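# Fold the towel in half on the table

## Task

Fold the towel once, end onto end, so its two halves lie roughly matched at the edges with no additional folds. The towel must be flat, entirely on the tabletop, away from the basket, and free of lumps or raised parts. It must stay that way without the grippers holding it: release it and pull the arms away before finishing.

## Robot and tools

Robot: two arms, left_arm and right_arm, each ending in a parallel two-finger gripper. Scene frame: origin on the table surface midway between the arms, +x pointing out across the table, +z up, left_arm on the +y side. The arm names are not sides of any image. Base positions: left_arm (-0.039, +0.236, 0) m, quat_wxyz (+0.995, 0, 0, -0.104); right_arm (+0.005, -0.297, 0) m, quat_wxyz (+0.995, 0, 0, -0.098). Both bases are yawed about 11 to 12 degrees clockwise seen from above.

Gripper axes: the fingers extend along the gripper's +z and close along its y. end_effector_position is the point midway between the finger pads, roughly 1 cm short of the tips. Joint ranges (rad), base to hand: waist -2.618 to 3.054, shoulder 0.000 to 3.142, elbow 0.000 to 3.142, wrist pitch -1.571 to 1.571, wrist yaw -1.571 to 1.571, wrist roll -2.094 to 2.094.

The 14-number row, used by both motion tools: numbers 1 to 7 are left_arm (dx, dy, dz, rx, ry, rz, opening), numbers 8 to 14 are right_arm in the same order. Every number lies in [-1, 1], and both arms must always be filled in. dx to rz are a relative offset, not a pose: they give the gripper's goal as a shift from its measured pose at the start of the action, expressed in that gripper's own axes. Scale: 1.0 equals 0.6 m for dx, dy, dz, and 180 degrees for rotation; rx, ry, rz form a single rotation vector. opening is absolute: +1 fully open (0.094 m), -1 closed.

execute_actions(actions): actions is a list of actions; each action is a list of up to 15 rows; each row runs for one 1/30 s control step. If fewer than 15 rows are given, the final row repeats to fill the 15. All rows in an action are measured from the pose at that action's start, not from the row before. For the first action of a call, that start is the last pose a result reported. An empty list simply returns the current state and images. Per step, the commanded pose is clipped to within 70 mm and 16 degrees of the measured pose, so distant goals need several actions; after an action the arm stops at its last clipped pose, so send the remainder next.

move(target, speed, blocking): target is one 14-number row as above, offsets counted from the pose in the latest result that showed one. Each gripper travels in a straight line, turning the short way; both paths finish together, lasting 0.5 to 10 s (cut off at 10 s). speed is the top path speed in m/s, 0.002 to 0.5, default 0.25; rotation is capped at twice that in rad/s. The opening is applied at the start. Paths ignore obstacles and the other arm; faster contact hits harder and a goal set deeper past contact presses harder. With blocking=false the result arrives after 0.5 s while motion continues; call wait or stop before any further motion command. The result adds a move: line giving the ending (done, off_target, moving, held, fault) and limits (paced = the sent pose was clipped; held = some steps were blocked, after which the arm may surge faster than speed), plus each gripper's distance from its goal.

wait(seconds): 0 to 10; lets the scene run with the last commands held, returning early if a running move ends. stop(): brakes a running move; needs stopping room. zoom_image(camera, region): camera is cam_high, cam_left_wrist or cam_right_wrist; region [x0, y0, x1, y1] in pixels of that camera's last image, at most 504 by 504. read_manual(section): only licence texts. finished_scene(scene): ends the current scene (pass its number) after the last command has been held; irreversible.

Results: a state line per arm with position (m) and quat_wxyz in the scene frame (printed positions can be somewhat off, worse at long reach); Hand target lines (where the controller now drives each gripper); grip_measured on the same scale as opening, with the true opening in metres as the last Joint positions value; joint torques; step readings with HELD marks where an arm's row was held back; pose unreachable lines when the clearance check altered a command; FAULT lines; MOTOR HOT from 75 °C, a 10 s stop at 90 °C, and at 100 °C the arm drops whatever it holds. Images come in the order cam_high (504x504, pinhole), cam_left_wrist and cam_right_wrist (616x616, fisheye); calibration is provided and may be slightly off.

Practical points: arms tend to settle low and drift down under repeated zero offsets; to hold an arm in place, send the correction back to its desired pose in the first call of a reply and zeros afterwards, aiming higher if it still sags. The robot keeps its last command while you compose. To grip, command an opening about 0.03 below grip_measured; the towel is thin, so grip force on it is weak and slips are likely. Occasional tugs may pull on held items. Avoid arm-to-arm contact, hard pushes, slams and drops, long loaded holds (heat), and anything leaving the table or landing in the basket. Finish with grippers open and lifted away from a flat towel.

Each tool is called by a JSON object that holds its "name" and its "arguments".

## Session

{"name": "execute_actions", "arguments": {"actions": []}}

Scene clock: 0.00 s.
left_arm: end_effector_position=(+0.1282, -0.1816, +0.0581) grip_measured=+1.000 end_effector_quat_wxyz=(+0.296, +0.310, +0.897, -0.107) | right_arm: end_effector_position=(+0.2518, -0.3707, +0.0439) grip_measured=+1.000 end_effector_quat_wxyz=(+0.229, +0.167, +0.958, -0.037)
Joint positions: left_arm=[-1.129  1.868  1.18  -0.35  -0.373 -0.568  0.094] | right_arm=[-0.079  1.146  0.526 -0.483  0.026  0.064  0.094]
Joint velocities: left_arm=[-0.017  0.002 -0.002 -0.022  0.007 -0.081  0.   ] | right_arm=[ 0.012  0.002 -0.007  0.007 -0.081 -0.066  0.   ]
Joint torques (N m, as the arm reports them, + toward a larger angle): no reading
Hand target (left_arm): +0.128, -0.179, +0.057; +0.294, +0.311, +0.898, -0.100
Hand target (right_arm): +0.258, -0.373, +0.051; +0.243, +0.167, +0.955, -0.039

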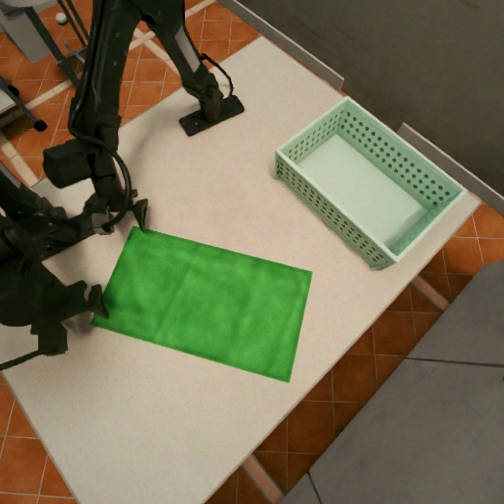

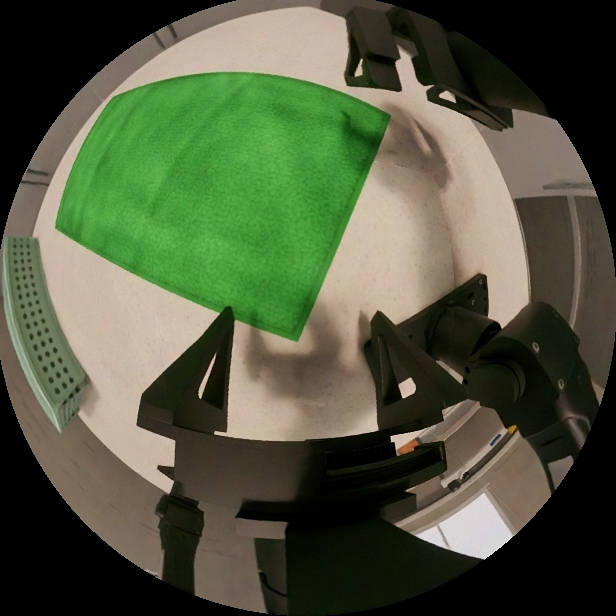

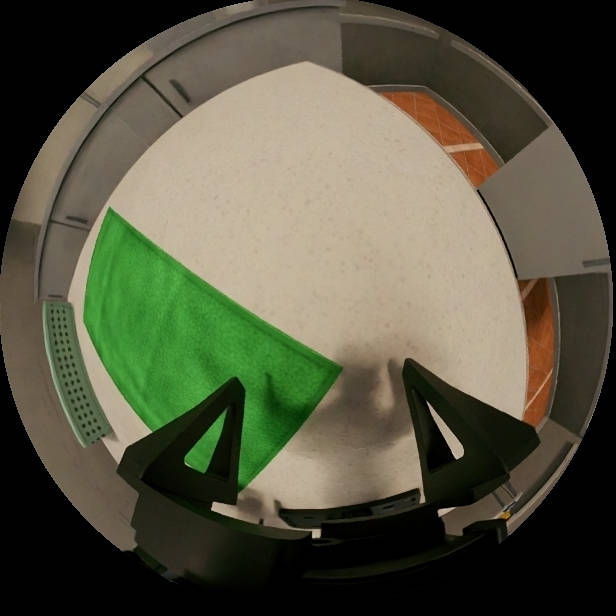

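{"name": "move", "arguments": {"target": [0.036,0.005,0.021,0.063,0,0.085,0.1,0.033,0.006,-0.017,0.048,0.144,0.202,0.1]}}

Scene clock: 13.13 s.
left_arm: end_effector_position=(+0.1198, -0.1806, +0.0356) grip_measured=+0.103 end_effector_quat_wxyz=(+0.277, +0.455, +0.832, -0.156) | right_arm: end_effector_position=(+0.2235, -0.3558, +0.0367) grip_measured=+0.102 end_effector_quat_wxyz=(-0.007, +0.468, +0.884, -0.002)
Joint positions: left_arm=[-1.062  1.834  1.009 -0.115 -0.153 -0.219  0.052] | right_arm=[-0.07   1.484  0.851 -0.953 -0.     0.708  0.052]
Joint velocities: left_arm=[-0.007  0.007  0.007  0.037  0.051 -0.007  0.   ] | right_arm=[ 0.007 -0.017 -0.012  0.037  0.037 -0.037  0.   ]
Joint torques (N m, as the arm reports them, + toward a larger angle): left_arm=[  0.91 -10.81   5.58   1.35  -0.03   0.04] | right_arm=[-0.75 -5.13  9.43  0.22 -0.01  0.09]
Hand target (left_arm): +0.122, -0.174, +0.035; +0.275, +0.454, +0.833, -0.155
Hand target (right_arm): +0.231, -0.360, +0.045; +0.000, +0.476, +0.879, +0.002
Off the commanded pose (left_arm): 0.008 m, 0 deg.
Off the commanded pose (right_arm): 0.012 m, 1 deg.
move: off_target (right_arm)
camera_calibration (this result's frames):
cam_left_wrist: T_world_to_cam=[[-0.817969, -0.567828, 0.0921899, -0.00756807], [-0.540177, 0.813264, 0.216358, 0.219551], [-0.197829, 0.127175, -0.971952, 0.196584], [0, 0, 0, 1]] pos_world=[0.151296, -0.207851, 0.144267]
cam_right_wrist: T_world_to_cam=[[-0.913258, -0.406193, -0.0311083, 0.0659151], [-0.366604, 0.786143, 0.497574, 0.383697], [-0.177655, 0.465818, -0.866863, 0.326999], [0, 0, 0, 1]] pos_world=[0.258956, -0.427189, 0.0945965]

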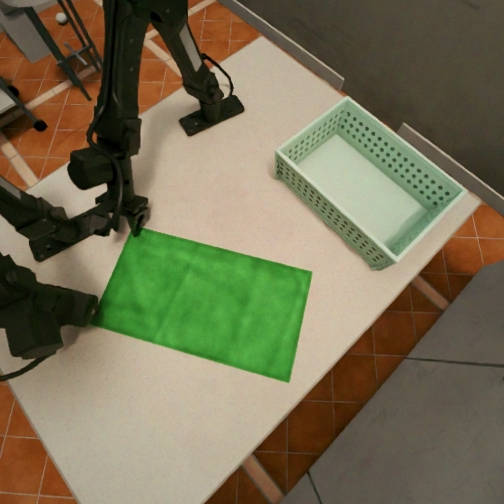

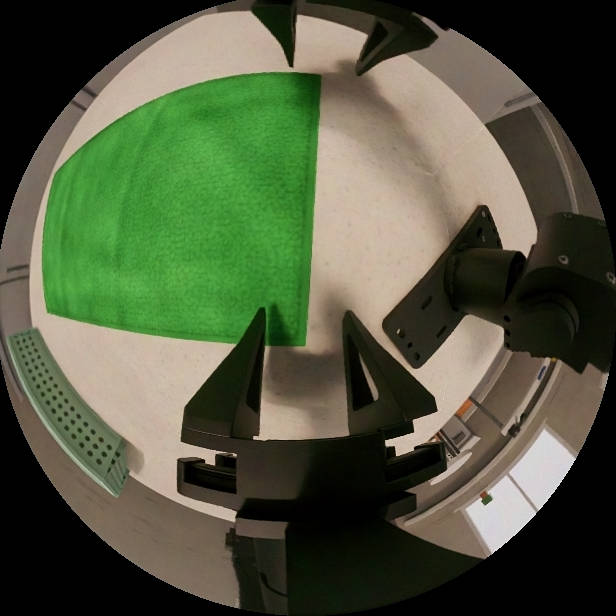

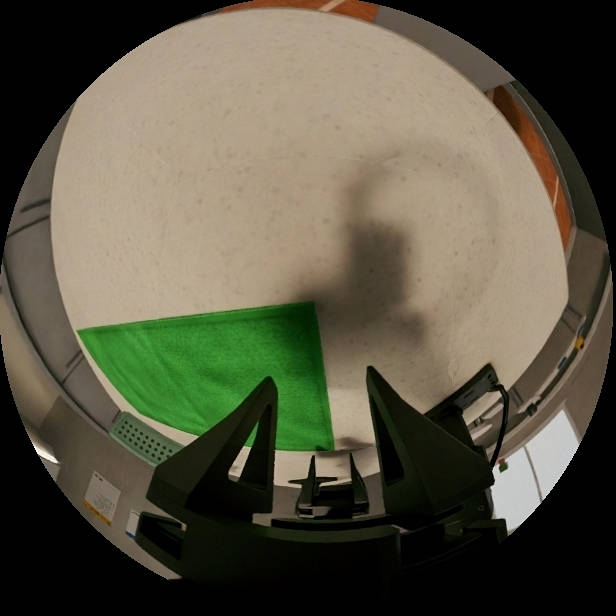

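{"name": "move", "arguments": {"target": [0.042,0.022,0.03,0,0,0,0.1,-0.018,0.022,0.047,0,0,0,0.1], "speed": 0.06}}

Scene clock: 15.30 s.
left_arm: end_effector_position=(+0.1248, -0.1768, +0.0221) grip_measured=+0.103 end_effector_quat_wxyz=(+0.292, +0.452, +0.826, -0.170) | right_arm: end_effector_position=(+0.2390, -0.3599, +0.0121) grip_measured=+0.102 end_effector_quat_wxyz=(-0.011, +0.471, +0.882, -0.002)
Joint positions: left_arm=[-1.044  1.847  0.93   0.022 -0.142 -0.201  0.052] | right_arm=[-0.07   1.596  0.851 -0.847 -0.001  0.713  0.052]
Joint velocities: left_arm=[-0.007 -0.002  0.007 -0.051 -0.007 -0.037 -0.001] | right_arm=[ 0.007  0.002  0.002  0.11   0.066 -0.037  0.   ]
Joint torques (N m, as the arm reports them, + toward a larger angle): left_arm=[ 0.83 -7.94  5.04  1.44 -0.03  0.06] | right_arm=[ 0.78 -6.24  5.04  0.59  0.02  0.07]
Hand target (left_arm): +0.126, -0.166, +0.006; +0.277, +0.455, +0.832, -0.156
Hand target (right_arm): +0.240, -0.357, +0.009; -0.008, +0.468, +0.884, -0.002
Off the commanded pose (left_arm): 0.020 m, 2 deg.
Off the commanded pose (right_arm): 0.005 m, 0 deg.
move: off_target (left_arm)
camera_calibration (this result's frames):
cam_left_wrist: T_world_to_cam=[[-0.820935, -0.561698, 0.102774, 0.00113197], [-0.540652, 0.822494, 0.176633, 0.22471], [-0.183745, 0.0894393, -0.978896, 0.175783], [0, 0, 0, 1]] pos_world=[0.154718, -0.199909, 0.132266]
cam_right_wrist: T_world_to_cam=[[-0.915585, -0.401232, -0.0267894, 0.0798719], [-0.359538, 0.786963, 0.50142, 0.403359], [-0.180103, 0.468724, -0.864789, 0.311904], [0, 0, 0, 1]] pos_world=[0.274327, -0.431578, 0.0696193]

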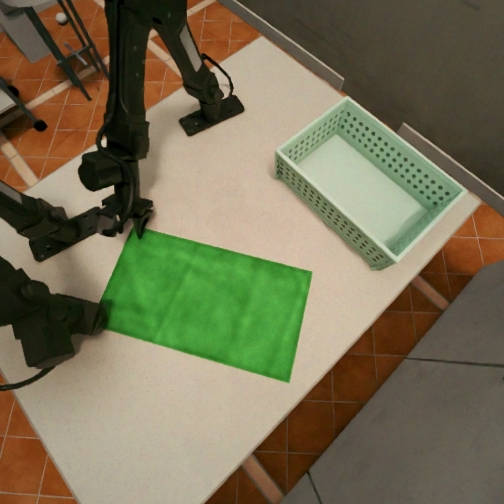

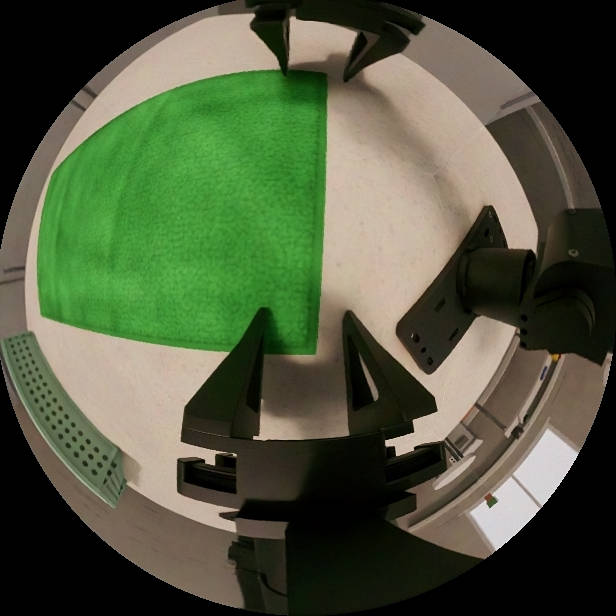

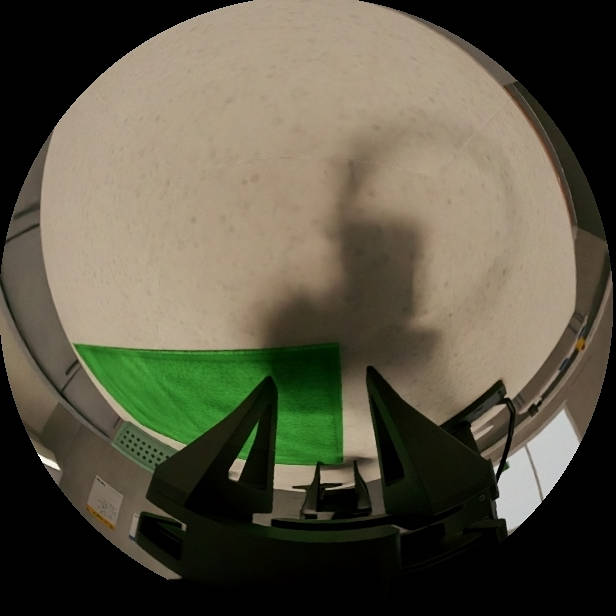

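{"name": "execute_actions", "arguments": {"actions": [[[0.018,0,0.02,0,0,0,0.1,0,0,0.025,0,0,0,0.1]],[[0.018,0,0.02,0,0,0,-0.2,0,0,0.02,0,0,0,-0.2],[0.018,0,0.02,0,0,0,-0.3,0,0,0.02,0,0,0,-0.3],[0.018,0,0.02,0,0,0,-0.4,0,0,0.02,0,0,0,-0.4],[0.018,0,0.02,0,0,0,-0.5,0,0,0.02,0,0,0,-0.5],[0.018,0,0.02,0,0,0,-0.6,0,0,0.02,0,0,0,-0.6]],[[0.018,0,0.02,0,0,0,-1,0,0,0.02,0,0,0,-1]]]}}

{"name": "move", "arguments": {"target": [-0.06,0.01,-0.075,0,0,0,-1,0,0.01,-0.1,0,0,0,-1], "speed": 0.08}}

Scene clock: 18.03 s.
left_arm: end_effector_position=(+0.1336, -0.2035, +0.0215) grip_measured=-0.980 end_effector_quat_wxyz=(+0.332, +0.438, +0.809, -0.208) | right_arm: end_effector_position=(+0.2526, -0.3576, +0.0047) grip_measured=-0.955 end_effector_quat_wxyz=(+0.008, +0.470, +0.882, +0.019)
Joint positions: left_arm=[-1.044  1.922  0.93   0.215 -0.142 -0.201  0.001] | right_arm=[-0.07   1.617  0.839 -0.768 -0.033  0.713  0.002]
Joint velocities: left_arm=[ 0.027 -0.017 -0.002 -0.007  0.022 -0.022  0.001] | right_arm=[ 0.007 -0.012  0.017 -0.022  0.007  0.037  0.001]
Joint torques (N m, as the arm reports them, + toward a larger angle): left_arm=[-0.1  -8.54  5.59  1.54 -0.05  0.01] | right_arm=[ 0.01 -4.37  3.93  0.87  0.06  0.02]
Hand target (left_arm): +0.131, -0.196, +0.007; +0.319, +0.442, +0.815, -0.195
Hand target (right_arm): +0.249, -0.357, -0.007; +0.002, +0.470, +0.882, +0.015
Off the commanded pose (left_arm): 0.017 m, 2 deg.
Off the commanded pose (right_arm): 0.012 m, 1 deg.
Step readings (end_effector_position; steps 1 to 15: 1st action; 16 to 30: 2nd action; 31 to 45: 3rd action):
0: left_arm (+0.1248, -0.1771, +0.0223) | right_arm (+0.2393, -0.3600, +0.0121)
1: left_arm (+0.1250, -0.1780, +0.0224) | right_arm (+0.2396, -0.3600, +0.0113)
2: left_arm (+0.1257, -0.1798, +0.0224) | right_arm (+0.2401, -0.3602, +0.0096)
4: left_arm (+0.1265, -0.1822, +0.0210) | right_arm (+0.2392, -0.3599, +0.0053)
8: left_arm (+0.1275, -0.1853, +0.0222) | right_arm (+0.2404, -0.3599, +0.0050)
15: left_arm (+0.1278, -0.1864, +0.0228) | right_arm (+0.2404, -0.3599, +0.0050)
16: left_arm (+0.1281, -0.1873, +0.0228) | right_arm (+0.2412, -0.3596, +0.0050)
17: left_arm (+0.1287, -0.1891, +0.0228) | right_arm (+0.2437, -0.3591, +0.0049)
19: left_arm (+0.1295, -0.1913, +0.0210) | right_arm (+0.2469, -0.3586, +0.0045)
23: left_arm (+0.1306, -0.1942, +0.0221) | right_arm (+0.2494, -0.3579, +0.0046)
30: left_arm (+0.1308, -0.1950, +0.0223) | right_arm (+0.2494, -0.3578, +0.0046)
31: left_arm (+0.1311, -0.1959, +0.0222) | right_arm (+0.2504, -0.3574, +0.0046)
32: left_arm (+0.1317, -0.1977, +0.0220) | right_arm (+0.2521, -0.3573, +0.0046)
34: left_arm (+0.1325, -0.2000, +0.0204) | right_arm (+0.2526, -0.3576, +0.0047)
38: left_arm (+0.1334, -0.2028, +0.0213) | right_arm (+0.2526, -0.3576, +0.0047)
45: end_effector_position above
camera_calibration (this result's frames):
cam_left_wrist: T_world_to_cam=[[-0.825536, -0.548106, 0.134426, -0.00385842], [-0.544908, 0.836136, 0.0628634, 0.257332], [-0.146854, -0.0213537, -0.988928, 0.151927], [0, 0, 0, 1]] pos_world=[0.159348, -0.214036, 0.134587]
cam_right_wrist: T_world_to_cam=[[-0.91271, -0.400217, -0.0823863, 0.0929937], [-0.385703, 0.777295, 0.497037, 0.4134], [-0.134884, 0.485427, -0.863809, 0.301426], [0, 0, 0, 1]] pos_world=[0.284984, -0.430436, 0.0625608]

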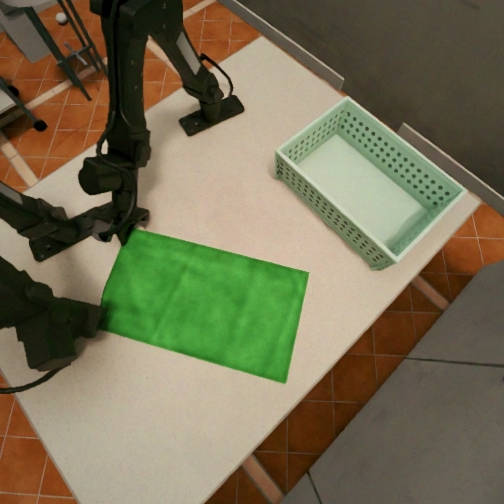

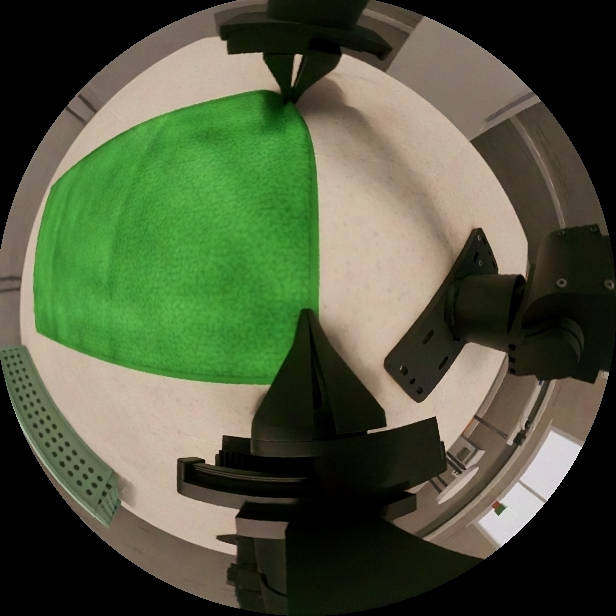

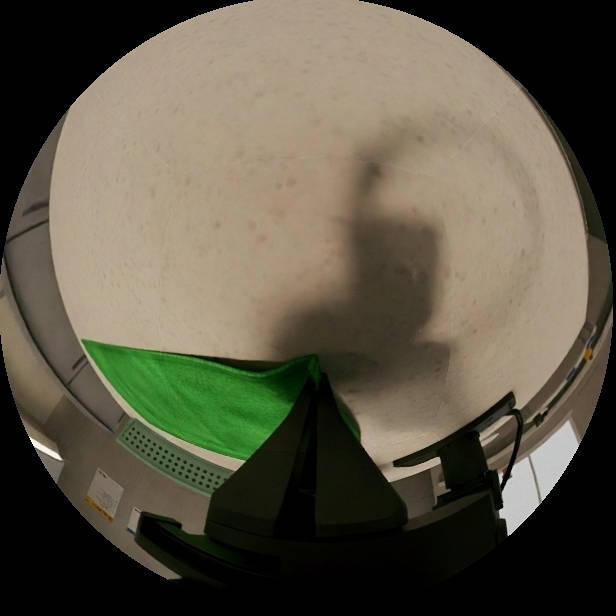

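Scene clock: 19.37 s.
left_arm: end_effector_position=(+0.1322, -0.1926, +0.0718) grip_measured=-0.980 end_effector_quat_wxyz=(+0.333, +0.438, +0.808, -0.209) | right_arm: end_effector_position=(+0.2463, -0.3559, +0.0495) grip_measured=-0.955 end_effector_quat_wxyz=(-0.011, +0.472, +0.881, +0.015)
Joint positions: left_arm=[-1.036  1.761  0.96   0.029 -0.135 -0.193  0.001] | right_arm=[-0.07   1.55   0.967 -1.003 -0.033  0.717  0.002]
Joint velocities: left_arm=[-0.012 -0.007  0.017  0.007  0.007 -0.037 -0.001] | right_arm=[-0.002 -0.017 -0.012 -0.081 -0.022 -0.007 -0.001]
Joint torques (N m, as the arm reports them, + toward a larger angle): left_arm=[ 0.9  -9.89  9.96  1.3   0.    0.05] | right_arm=[ 0.7  -8.54  9.47  0.22  0.    0.07]
Hand target (left_arm): +0.137, -0.192, +0.078; +0.332, +0.438, +0.809, -0.208
Hand target (right_arm): +0.255, -0.356, +0.064; +0.008, +0.470, +0.882, +0.019
Off the commanded pose (left_arm): 0.008 m, 0 deg.
Off the commanded pose (right_arm): 0.018 m, 2 deg.
move: off_target (right_arm)
camera_calibration (this result's frames):
cam_left_wrist: T_world_to_cam=[[-0.827329, -0.545162, 0.135372, -0.00509163], [-0.542516, 0.837969, 0.059018, 0.244616], [-0.145612, -0.0246142, -0.989036, 0.200847], [0, 0, 0, 1]] pos_world=[0.157742, -0.202813, 0.184898]
cam_right_wrist: T_world_to_cam=[[-0.91693, -0.395682, -0.0517265, 0.0927687], [-0.363119, 0.773578, 0.519348, 0.379351], [-0.165482, 0.494988, -0.852996, 0.348895], [0, 0, 0, 1]] pos_world=[0.280548, -0.42945, 0.10539]

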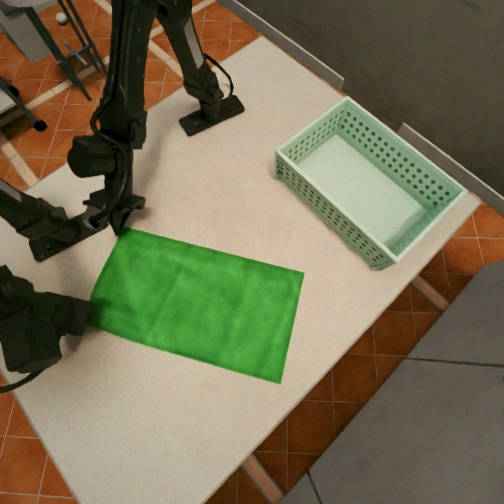

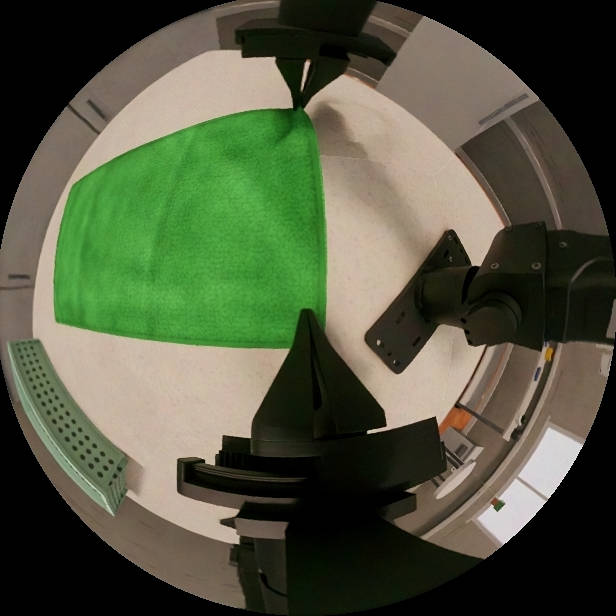

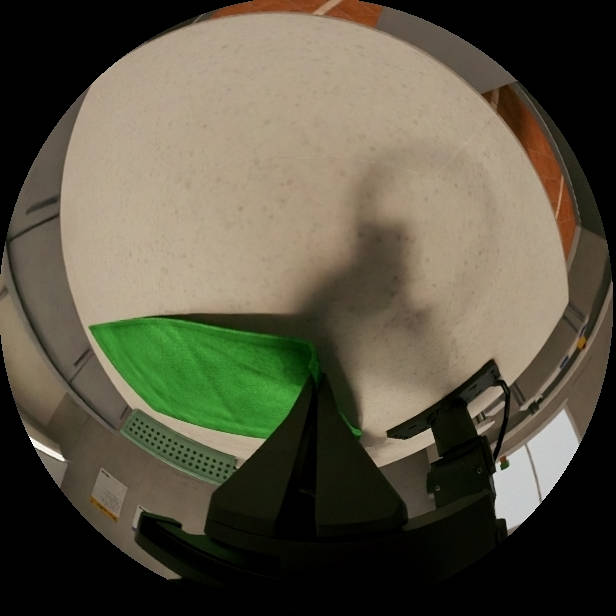

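{"name": "move", "arguments": {"target": [0.056,-0.025,-0.006,0,0.178,0.01,0.1,0,0.01,0.025,0,0,0,-1]}}

Scene clock: 22.13 s.
left_arm: end_effector_position=(+0.1069, -0.1778, +0.0531) grip_measured=+0.097 end_effector_quat_wxyz=(+0.109, +0.490, +0.861, -0.080) | right_arm: end_effector_position=(+0.2547, -0.3559, +0.0421) grip_measured=-0.955 end_effector_quat_wxyz=(-0.006, +0.474, +0.880, +0.016)
Joint positions: left_arm=[-1.036  1.996  1.489 -0.793 -0.026 -0.206  0.052] | right_arm=[-0.062  1.581  0.967 -0.961 -0.033  0.73   0.002]
Joint velocities: left_arm=[-0.002 -0.002  0.002 -0.022 -0.051 -0.037  0.001] | right_arm=[-0.002  0.017 -0.007  0.037  0.007  0.007 -0.   ]
Joint torques (N m, as the arm reports them, + toward a larger angle): left_arm=[-0.17 -9.96 10.21  0.61  0.04 -0.02] | right_arm=[ 0.66 -6.29  4.17  0.63  0.    0.07]
Hand target (left_arm): +0.105, -0.179, +0.052; +0.100, +0.491, +0.862, -0.076
Hand target (right_arm): +0.251, -0.352, +0.035; -0.011, +0.473, +0.881, +0.014
Off the commanded pose (left_arm): 0.003 m, 1 deg.
Off the commanded pose (right_arm): 0.009 m, 1 deg.
move: done
camera_calibration (this result's frames):
cam_left_wrist: T_world_to_cam=[[-0.821774, -0.562067, 0.0936377, -0.016823], [-0.422658, 0.711475, 0.561394, 0.157566], [-0.382162, 0.421763, -0.822234, 0.274879], [0, 0, 0, 1]] pos_world=[0.15782, -0.237493, 0.139134]
cam_right_wrist: T_world_to_cam=[[-0.91788, -0.392344, -0.0596928, 0.101855], [-0.36527, 0.7764, 0.513597, 0.387986], [-0.155161, 0.493224, -0.855953, 0.340839], [0, 0, 0, 1]] pos_world=[0.288095, -0.42938, 0.0985539]

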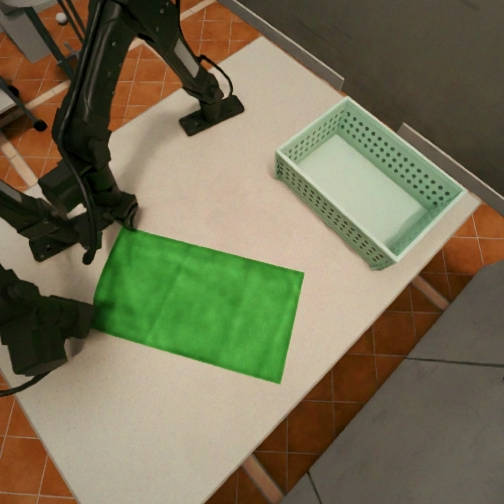

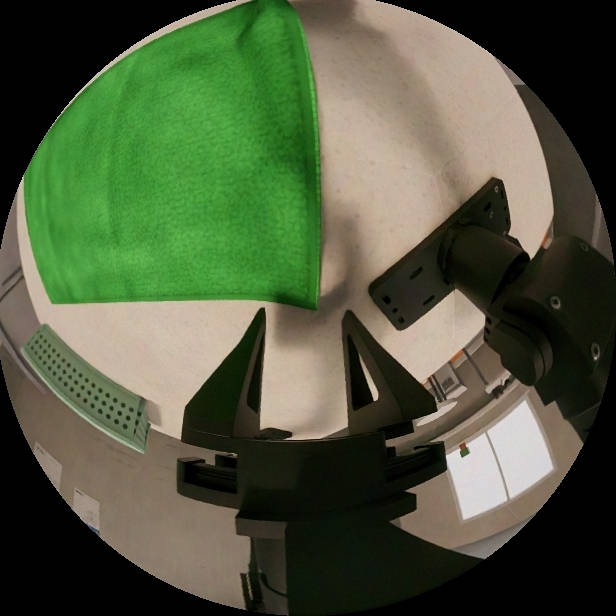

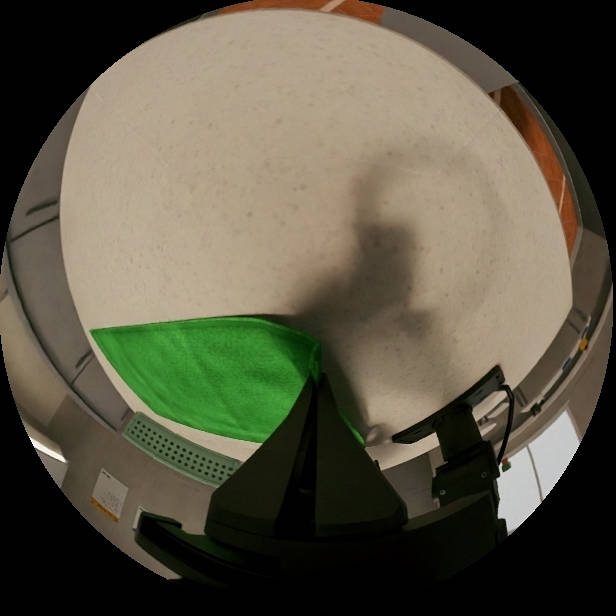

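{"name": "move", "arguments": {"target": [0.02,-0.006,0.078,-0.025,0,0,0.1,0,0,0,0,0,0,-1], "speed": 0.06}}

{"name": "execute_actions", "arguments": {"actions": [[[0.012,0,0.02,0,0.01,0,-0.5,0,0,0,0,0,0,-1]],[[0.012,0,0.02,0,0.01,0,-1,0,0,0,0,0,0,-1]]]}}

Scene clock: 24.37 s.
left_arm: end_effector_position=(+0.1085, -0.1876, +0.0202) grip_measured=+0.097 end_effector_quat_wxyz=(+0.137, +0.482, +0.863, -0.061) | right_arm: end_effector_position=(+0.2548, -0.3559, +0.0421) grip_measured=-0.955 end_effector_quat_wxyz=(-0.006, +0.474, +0.880, +0.016)
Joint positions: left_arm=[-1.07   2.062  1.441 -0.667 -0.103 -0.245  0.052] | right_arm=[-0.062  1.581  0.967 -0.961 -0.033  0.73   0.002]
Joint velocities: left_arm=[-0.007 -0.007  0.007  0.007  0.022 -0.022  0.   ] | right_arm=[-0.012  0.002  0.002 -0.051 -0.022 -0.022 -0.   ]
Joint torques (N m, as the arm reports them, + toward a larger angle): left_arm=[ -0.76 -10.1    5.44   0.87  -0.15  -0.06] | right_arm=[-0.07 -6.69  6.32  0.44  0.    0.01]
Hand target (left_arm): +0.103, -0.181, +0.005; +0.128, +0.485, +0.864, -0.046
Hand target (right_arm): +0.255, -0.356, +0.042; -0.006, +0.474, +0.880, +0.016
Off the commanded pose (left_arm): 0.017 m, 2 deg.
Off the commanded pose (right_arm): 0.000 m, 0 deg.
move: off_target (left_arm)
camera_calibration (this result's frames):
cam_left_wrist: T_world_to_cam=[[-0.811885, -0.582559, 0.0383135, -0.0216958], [-0.47568, 0.698126, 0.535115, 0.187496], [-0.338484, 0.416227, -0.84391, 0.247262], [0, 0, 0, 1]] pos_world=[0.155268, -0.246452, 0.109166]
cam_right_wrist: T_world_to_cam=[[-0.917858, -0.392349, -0.0599932, 0.101934], [-0.365459, 0.77645, 0.513387, 0.388113], [-0.154845, 0.493141, -0.856058, 0.340759], [0, 0, 0, 1]] pos_world=[0.288166, -0.429399, 0.0985729]

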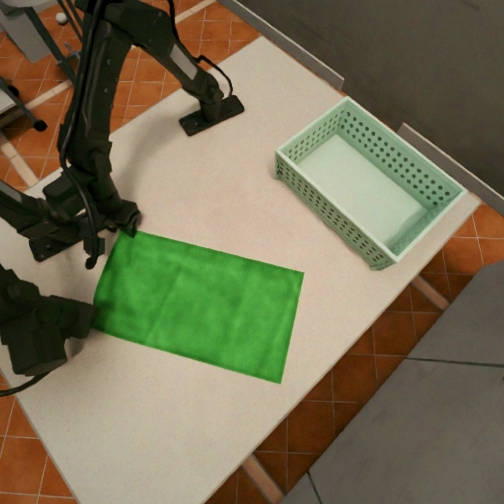

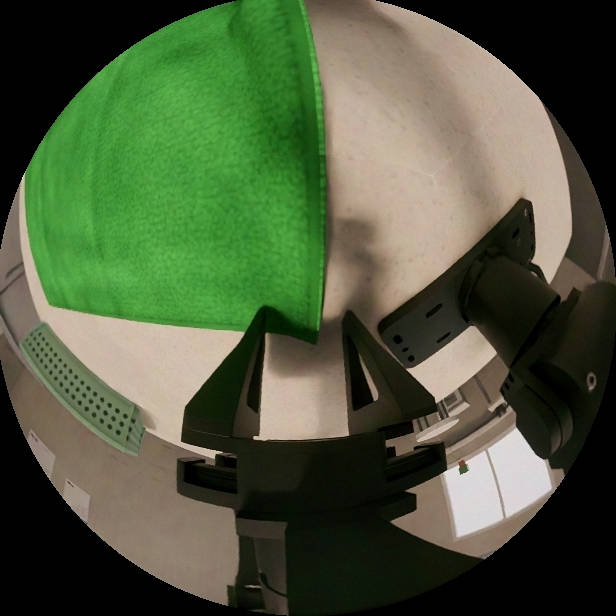

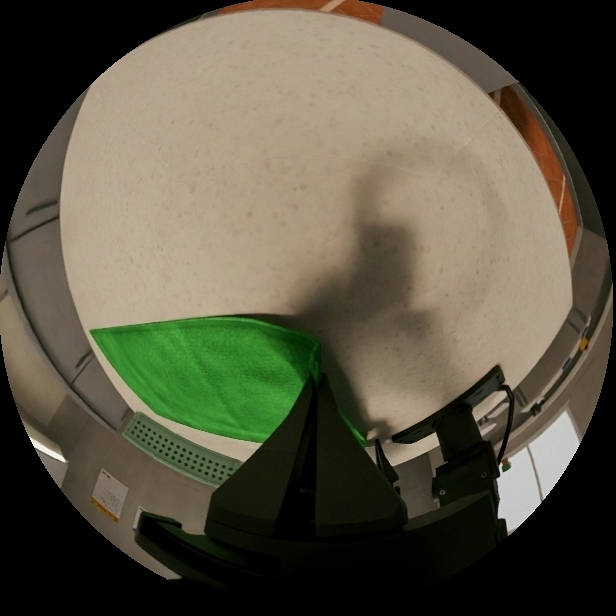

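Scene clock: 25.37 s.
left_arm: end_effector_position=(+0.1094, -0.1888, +0.0194) grip_measured=-0.965 end_effector_quat_wxyz=(+0.140, +0.482, +0.863, -0.061) | right_arm: end_effector_position=(+0.2548, -0.3559, +0.0421) grip_measured=-0.955 end_effector_quat_wxyz=(-0.006, +0.474, +0.880, +0.016)
Joint positions: left_arm=[-1.07   2.065  1.441 -0.66  -0.106 -0.245  0.002] | right_arm=[-0.062  1.581  0.967 -0.961 -0.033  0.73   0.002]
Joint velocities: left_arm=[-0.007 -0.007 -0.017  0.037 -0.022  0.037 -0.   ] | right_arm=[ 0.007 -0.007  0.007  0.007 -0.007 -0.037 -0.001]
Joint torques (N m, as the arm reports them, + toward a larger angle): left_arm=[ 0.2  -9.5   7.43  0.81  0.02 -0.01] | right_arm=[-0.06 -6.68  6.33  0.44 -0.01  0.01]
Hand target (left_arm): +0.107, -0.185, +0.006; +0.124, +0.483, +0.865, -0.053
Hand target (right_arm): +0.255, -0.356, +0.042; -0.006, +0.474, +0.880, +0.016
Off the commanded pose (left_arm): 0.015 m, 2 deg.
Off the commanded pose (right_arm): 0.000 m, 0 deg.
Step readings (end_effector_position; steps 1 to 15: 1st action; 16 to 30: 2nd action):
0: left_arm (+0.1085, -0.1876, +0.0202) | right_arm (+0.2548, -0.3559, +0.0421)
1: left_arm (+0.1085, -0.1876, +0.0198) | right_arm (+0.2548, -0.3559, +0.0421)
2: left_arm (+0.1085, -0.1876, +0.0193) | right_arm (+0.2548, -0.3559, +0.0421)
4: left_arm (+0.1088, -0.1877, +0.0191) | right_arm (+0.2548, -0.3559, +0.0421)
8: left_arm (+0.1089, -0.1880, +0.0192) | right_arm (+0.2548, -0.3559, +0.0421)
15: left_arm (+0.1089, -0.1880, +0.0192) | right_arm (+0.2548, -0.3559, +0.0421)
16: left_arm (+0.1089, -0.1880, +0.0192) | right_arm (+0.2548, -0.3559, +0.0421)
17: left_arm (+0.1092, -0.1882, +0.0193) | right_arm (+0.2548, -0.3559, +0.0421)
19: left_arm (+0.1093, -0.1887, +0.0194) | right_arm (+0.2548, -0.3559, +0.0421)
23: left_arm (+0.1094, -0.1888, +0.0194) | right_arm (+0.2548, -0.3559, +0.0421)
30: end_effector_position above
camera_calibration (this result's frames):
cam_left_wrist: T_world_to_cam=[[-0.811581, -0.583059, 0.0371279, -0.0217492], [-0.4781, 0.699322, 0.531384, 0.189659], [-0.335793, 0.41351, -0.846317, 0.246591], [0, 0, 0, 1]] pos_world=[0.155828, -0.247281, 0.10872]
cam_right_wrist: T_world_to_cam=[[-0.917858, -0.392349, -0.0599932, 0.101934], [-0.365459, 0.77645, 0.513387, 0.388113], [-0.154845, 0.493141, -0.856058, 0.340759], [0, 0, 0, 1]] pos_world=[0.288166, -0.429399, 0.0985729]

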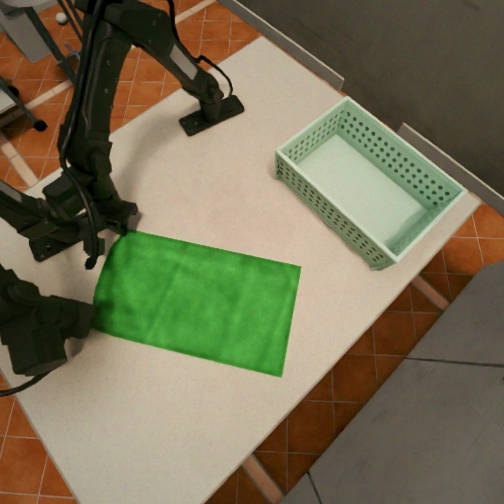

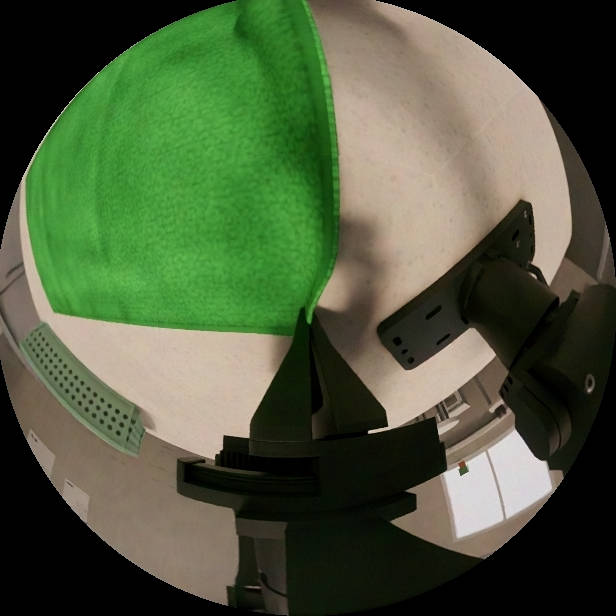

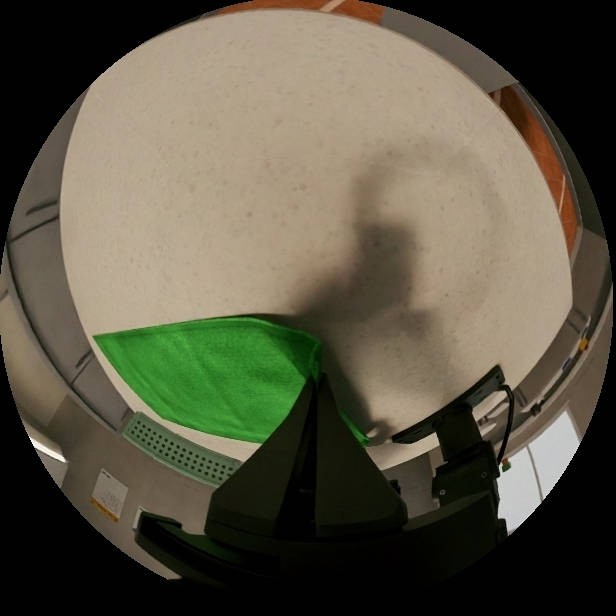

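{"name": "move", "arguments": {"target": [-0.08,0.09,-0.254,0,0,0,-1,0,0.04,-0.23,0,0,0,-1], "speed": 0.12}}

Scene clock: 28.43 s.
left_arm: end_effector_position=(+0.1475, -0.1639, +0.1763) grip_measured=-0.965 end_effector_quat_wxyz=(+0.143, +0.483, +0.862, -0.061) | right_arm: end_effector_position=(+0.2705, -0.3484, +0.1713) grip_measured=-0.955 end_effector_quat_wxyz=(-0.014, +0.475, +0.880, +0.014)
Joint positions: left_arm=[-0.959  1.958  1.917 -1.228 -0.077 -0.134  0.002] | right_arm=[-0.02   1.591  1.499 -1.497 -0.033  0.775  0.002]
Joint velocities: left_arm=[-0.012 -0.002 -0.007 -0.051  0.081 -0.037  0.001] | right_arm=[ 0.002  0.002  0.002  0.007  0.007 -0.007 -0.001]
Joint torques (N m, as the arm reports them, + toward a larger angle): left_arm=[  0.73 -10.81  10.17   0.67   0.02   0.05] | right_arm=[ 0.61 -6.85  9.52  0.2   0.01  0.07]
Hand target (left_arm): +0.150, -0.161, +0.181; +0.140, +0.482, +0.863, -0.061
Hand target (right_arm): +0.274, -0.347, +0.180; -0.006, +0.474, +0.880, +0.015
Off the commanded pose (left_arm): 0.006 m, 0 deg.
Off the commanded pose (right_arm): 0.010 m, 1 deg.
move: done
camera_calibration (this result's frames):
cam_left_wrist: T_world_to_cam=[[-0.813533, -0.580556, 0.0334547, 0.019243], [-0.479432, 0.702162, 0.526416, 0.10871], [-0.329105, 0.412217, -0.849569, 0.381258], [0, 0, 0, 1]] pos_world=[0.193248, -0.222321, 0.266034]
cam_right_wrist: T_world_to_cam=[[-0.919877, -0.389396, -0.0468769, 0.126361], [-0.355007, 0.775854, 0.521556, 0.317334], [-0.166722, 0.496409, -0.851928, 0.453695], [0, 0, 0, 1]] pos_world=[0.304534, -0.422219, 0.226932]

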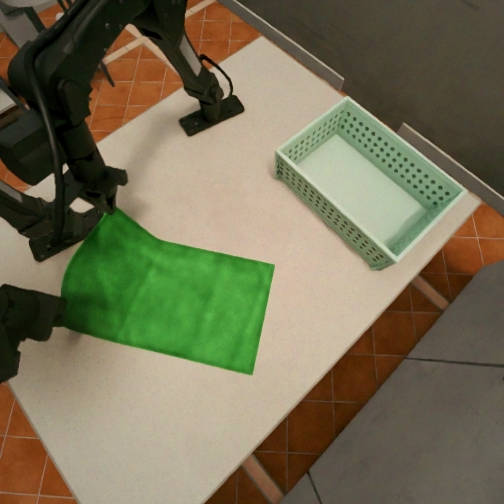

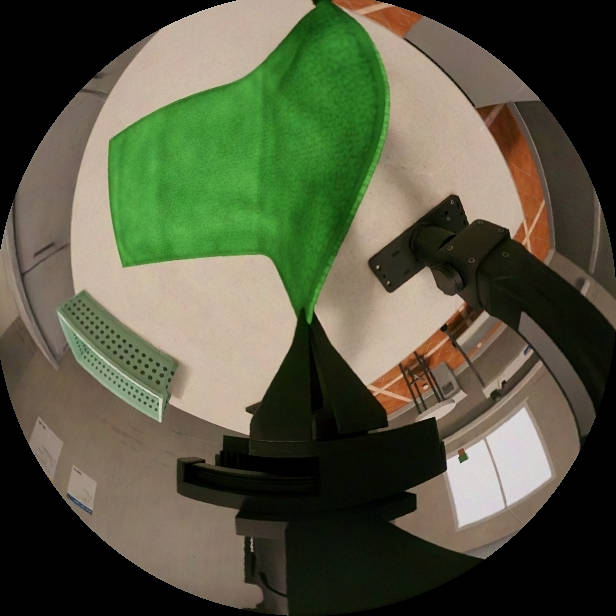

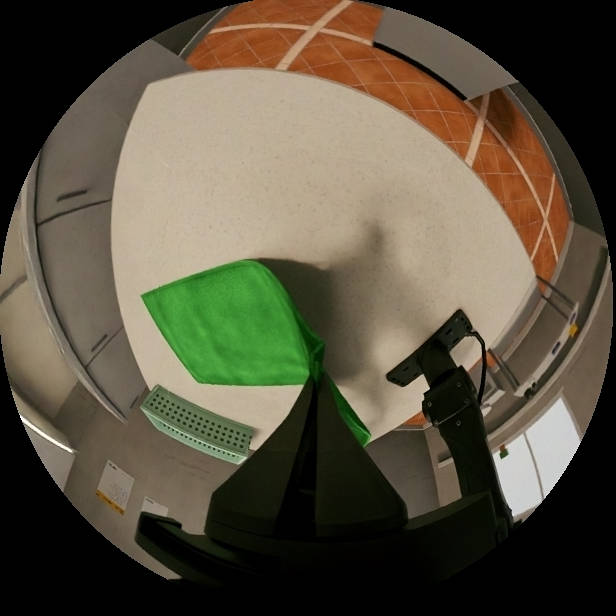

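{"name": "move", "arguments": {"target": [0.022,0.3,-0.015,-0.03,0,0,-1,0,0.29,-0.01,-0.09,0,0,-1], "speed": 0.12}}

Scene clock: 31.17 s.
left_arm: end_effector_position=(+0.2863, -0.0530, +0.1815) grip_measured=-0.965 end_effector_quat_wxyz=(+0.157, +0.475, +0.866, -0.015) | right_arm: end_effector_position=(+0.4015, -0.2561, +0.1648) grip_measured=-0.955 end_effector_quat_wxyz=(+0.026, +0.476, +0.871, +0.116)
Joint positions: left_arm=[-0.539  1.925  1.89  -1.223 -0.048  0.263  0.002] | right_arm=[ 0.219  1.911  1.829 -1.325 -0.175  1.038  0.002]
Joint velocities: left_arm=[ 0.002 -0.012  0.007  0.051 -0.007 -0.007 -0.   ] | right_arm=[ 0.012 -0.007  0.002  0.066  0.081 -0.007 -0.001]
Joint torques (N m, as the arm reports them, + toward a larger angle): left_arm=[  0.4  -10.25  10.48   0.9    0.03   0.06] | right_arm=[  0.39 -10.76  10.23   0.95  -0.1    0.05]
Hand target (left_arm): +0.291, -0.056, +0.187; +0.166, +0.476, +0.864, -0.020
Hand target (right_arm): +0.415, -0.253, +0.180; +0.053, +0.472, +0.870, +0.135
Off the commanded pose (left_arm): 0.009 m, 1 deg.
Off the commanded pose (right_arm): 0.021 m, 4 deg.
move: off_target (right_arm)
camera_calibration (this result's frames):
cam_left_wrist: T_world_to_cam=[[-0.793262, -0.606068, -0.0584534, 0.20588], [-0.537213, 0.651472, 0.535712, 0.106807], [-0.286597, 0.456362, -0.842375, 0.374534], [0, 0, 0, 1]] pos_world=[0.328035, -0.115727, 0.270315]
cam_right_wrist: T_world_to_cam=[[-0.899219, -0.356053, -0.254227, 0.316913], [-0.436988, 0.702902, 0.561222, 0.303303], [-0.0211282, 0.615756, -0.787654, 0.385706], [0, 0, 0, 1]] pos_world=[0.425664, -0.337855, 0.21415]

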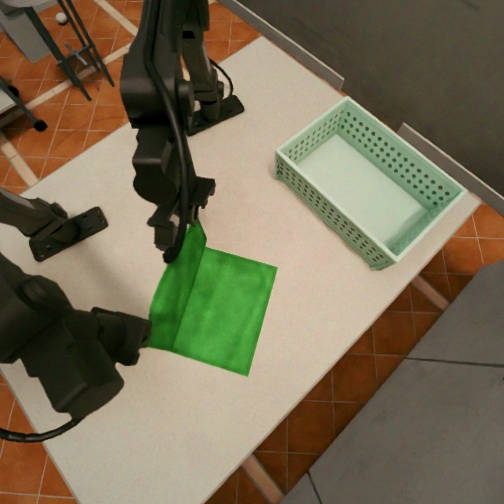

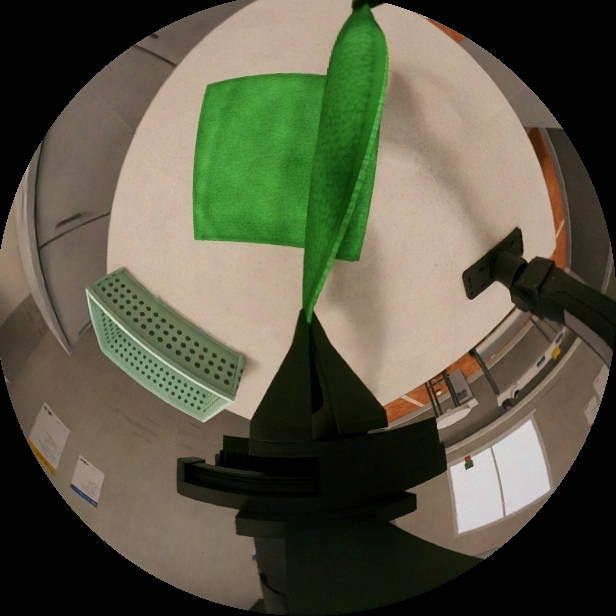

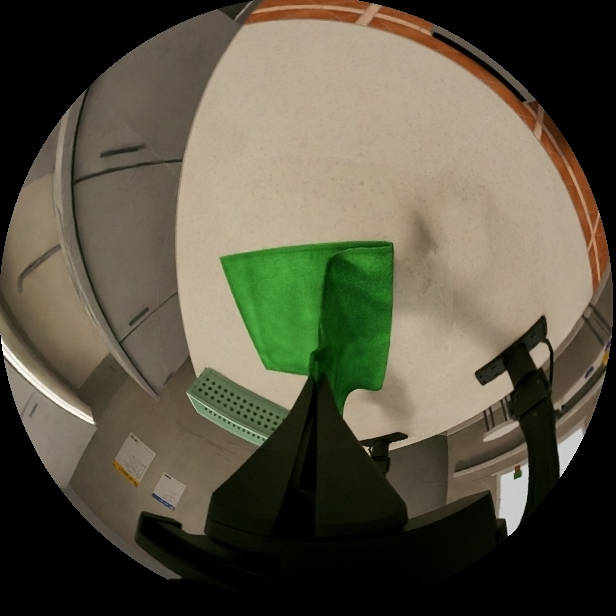

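{"name": "move", "arguments": {"target": [0.007,0.208,0.165,-0.02,0,0,-1,-0.037,0.202,0.156,-0.06,-0.05,0,-1], "speed": 0.12}}

Scene clock: 35.43 s.
left_arm: end_effector_position=(+0.4062, +0.0033, +0.1000) grip_measured=-0.965 end_effector_quat_wxyz=(+0.163, +0.470, +0.867, +0.017) | right_arm: end_effector_position=(+0.5102, -0.1988, +0.0785) grip_measured=-0.955 end_effector_quat_wxyz=(+0.106, +0.483, +0.858, +0.139)
Joint positions: left_arm=[-0.286  2.174  1.931 -0.999 -0.032  0.505  0.002] | right_arm=[ 0.358  2.22   1.913 -0.921 -0.084  1.201  0.002]
Joint velocities: left_arm=[-0.002  0.002 -0.012 -0.022  0.037  0.037 -0.001] | right_arm=[-0.007 -0.002 -0.017  0.022  0.066  0.007 -0.001]
Joint torques (N m, as the arm reports them, + toward a larger angle): left_arm=[  0.55 -12.13  10.53   0.95   0.07   0.05] | right_arm=[  0.33 -14.64  10.96   1.29   0.09   0.06]
Hand target (left_arm): +0.413, +0.001, +0.102; +0.172, +0.470, +0.866, +0.013
Hand target (right_arm): +0.527, -0.195, +0.101; +0.140, +0.478, +0.852, +0.159
Off the commanded pose (left_arm): 0.007 m, 1 deg.
Off the commanded pose (right_arm): 0.028 m, 5 deg.
move: off_target (right_arm)
camera_calibration (this result's frames):
cam_left_wrist: T_world_to_cam=[[-0.77787, -0.617153, -0.118488, 0.330175], [-0.571137, 0.615627, 0.542961, 0.191338], [-0.262146, 0.490026, -0.831357, 0.303388], [0, 0, 0, 1]] pos_world=[0.445645, -0.0626917, 0.187457]
cam_right_wrist: T_world_to_cam=[[-0.862279, -0.329828, -0.384303, 0.409718], [-0.489173, 0.738868, 0.463448, 0.400421], [0.131091, 0.587612, -0.798453, 0.202298], [0, 0, 0, 1]] pos_world=[0.522647, -0.279594, 0.133407]

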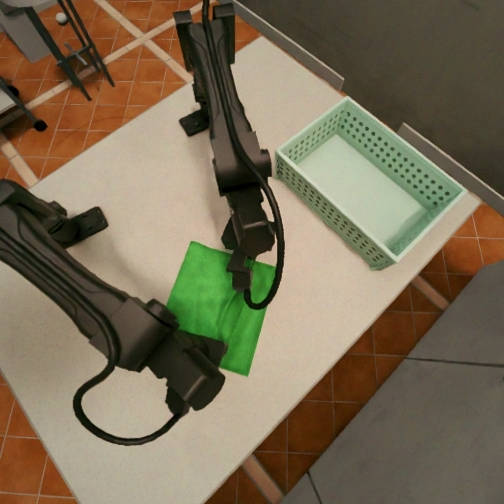

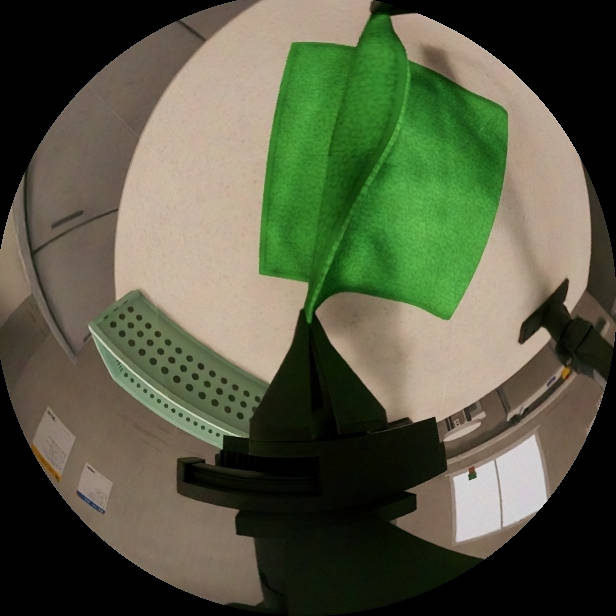

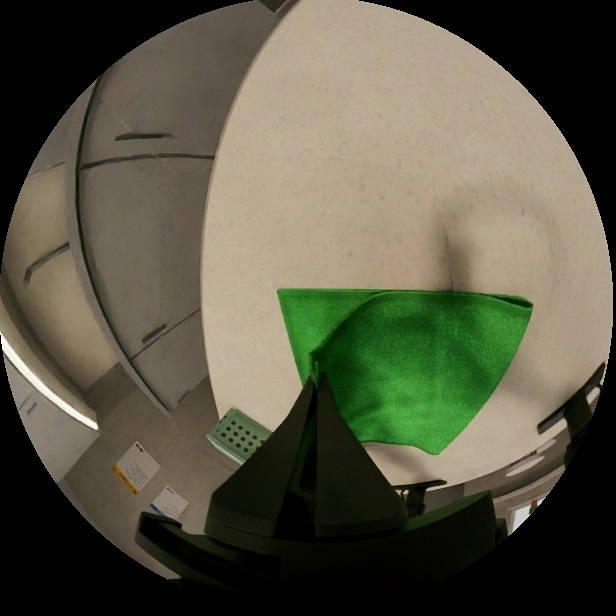

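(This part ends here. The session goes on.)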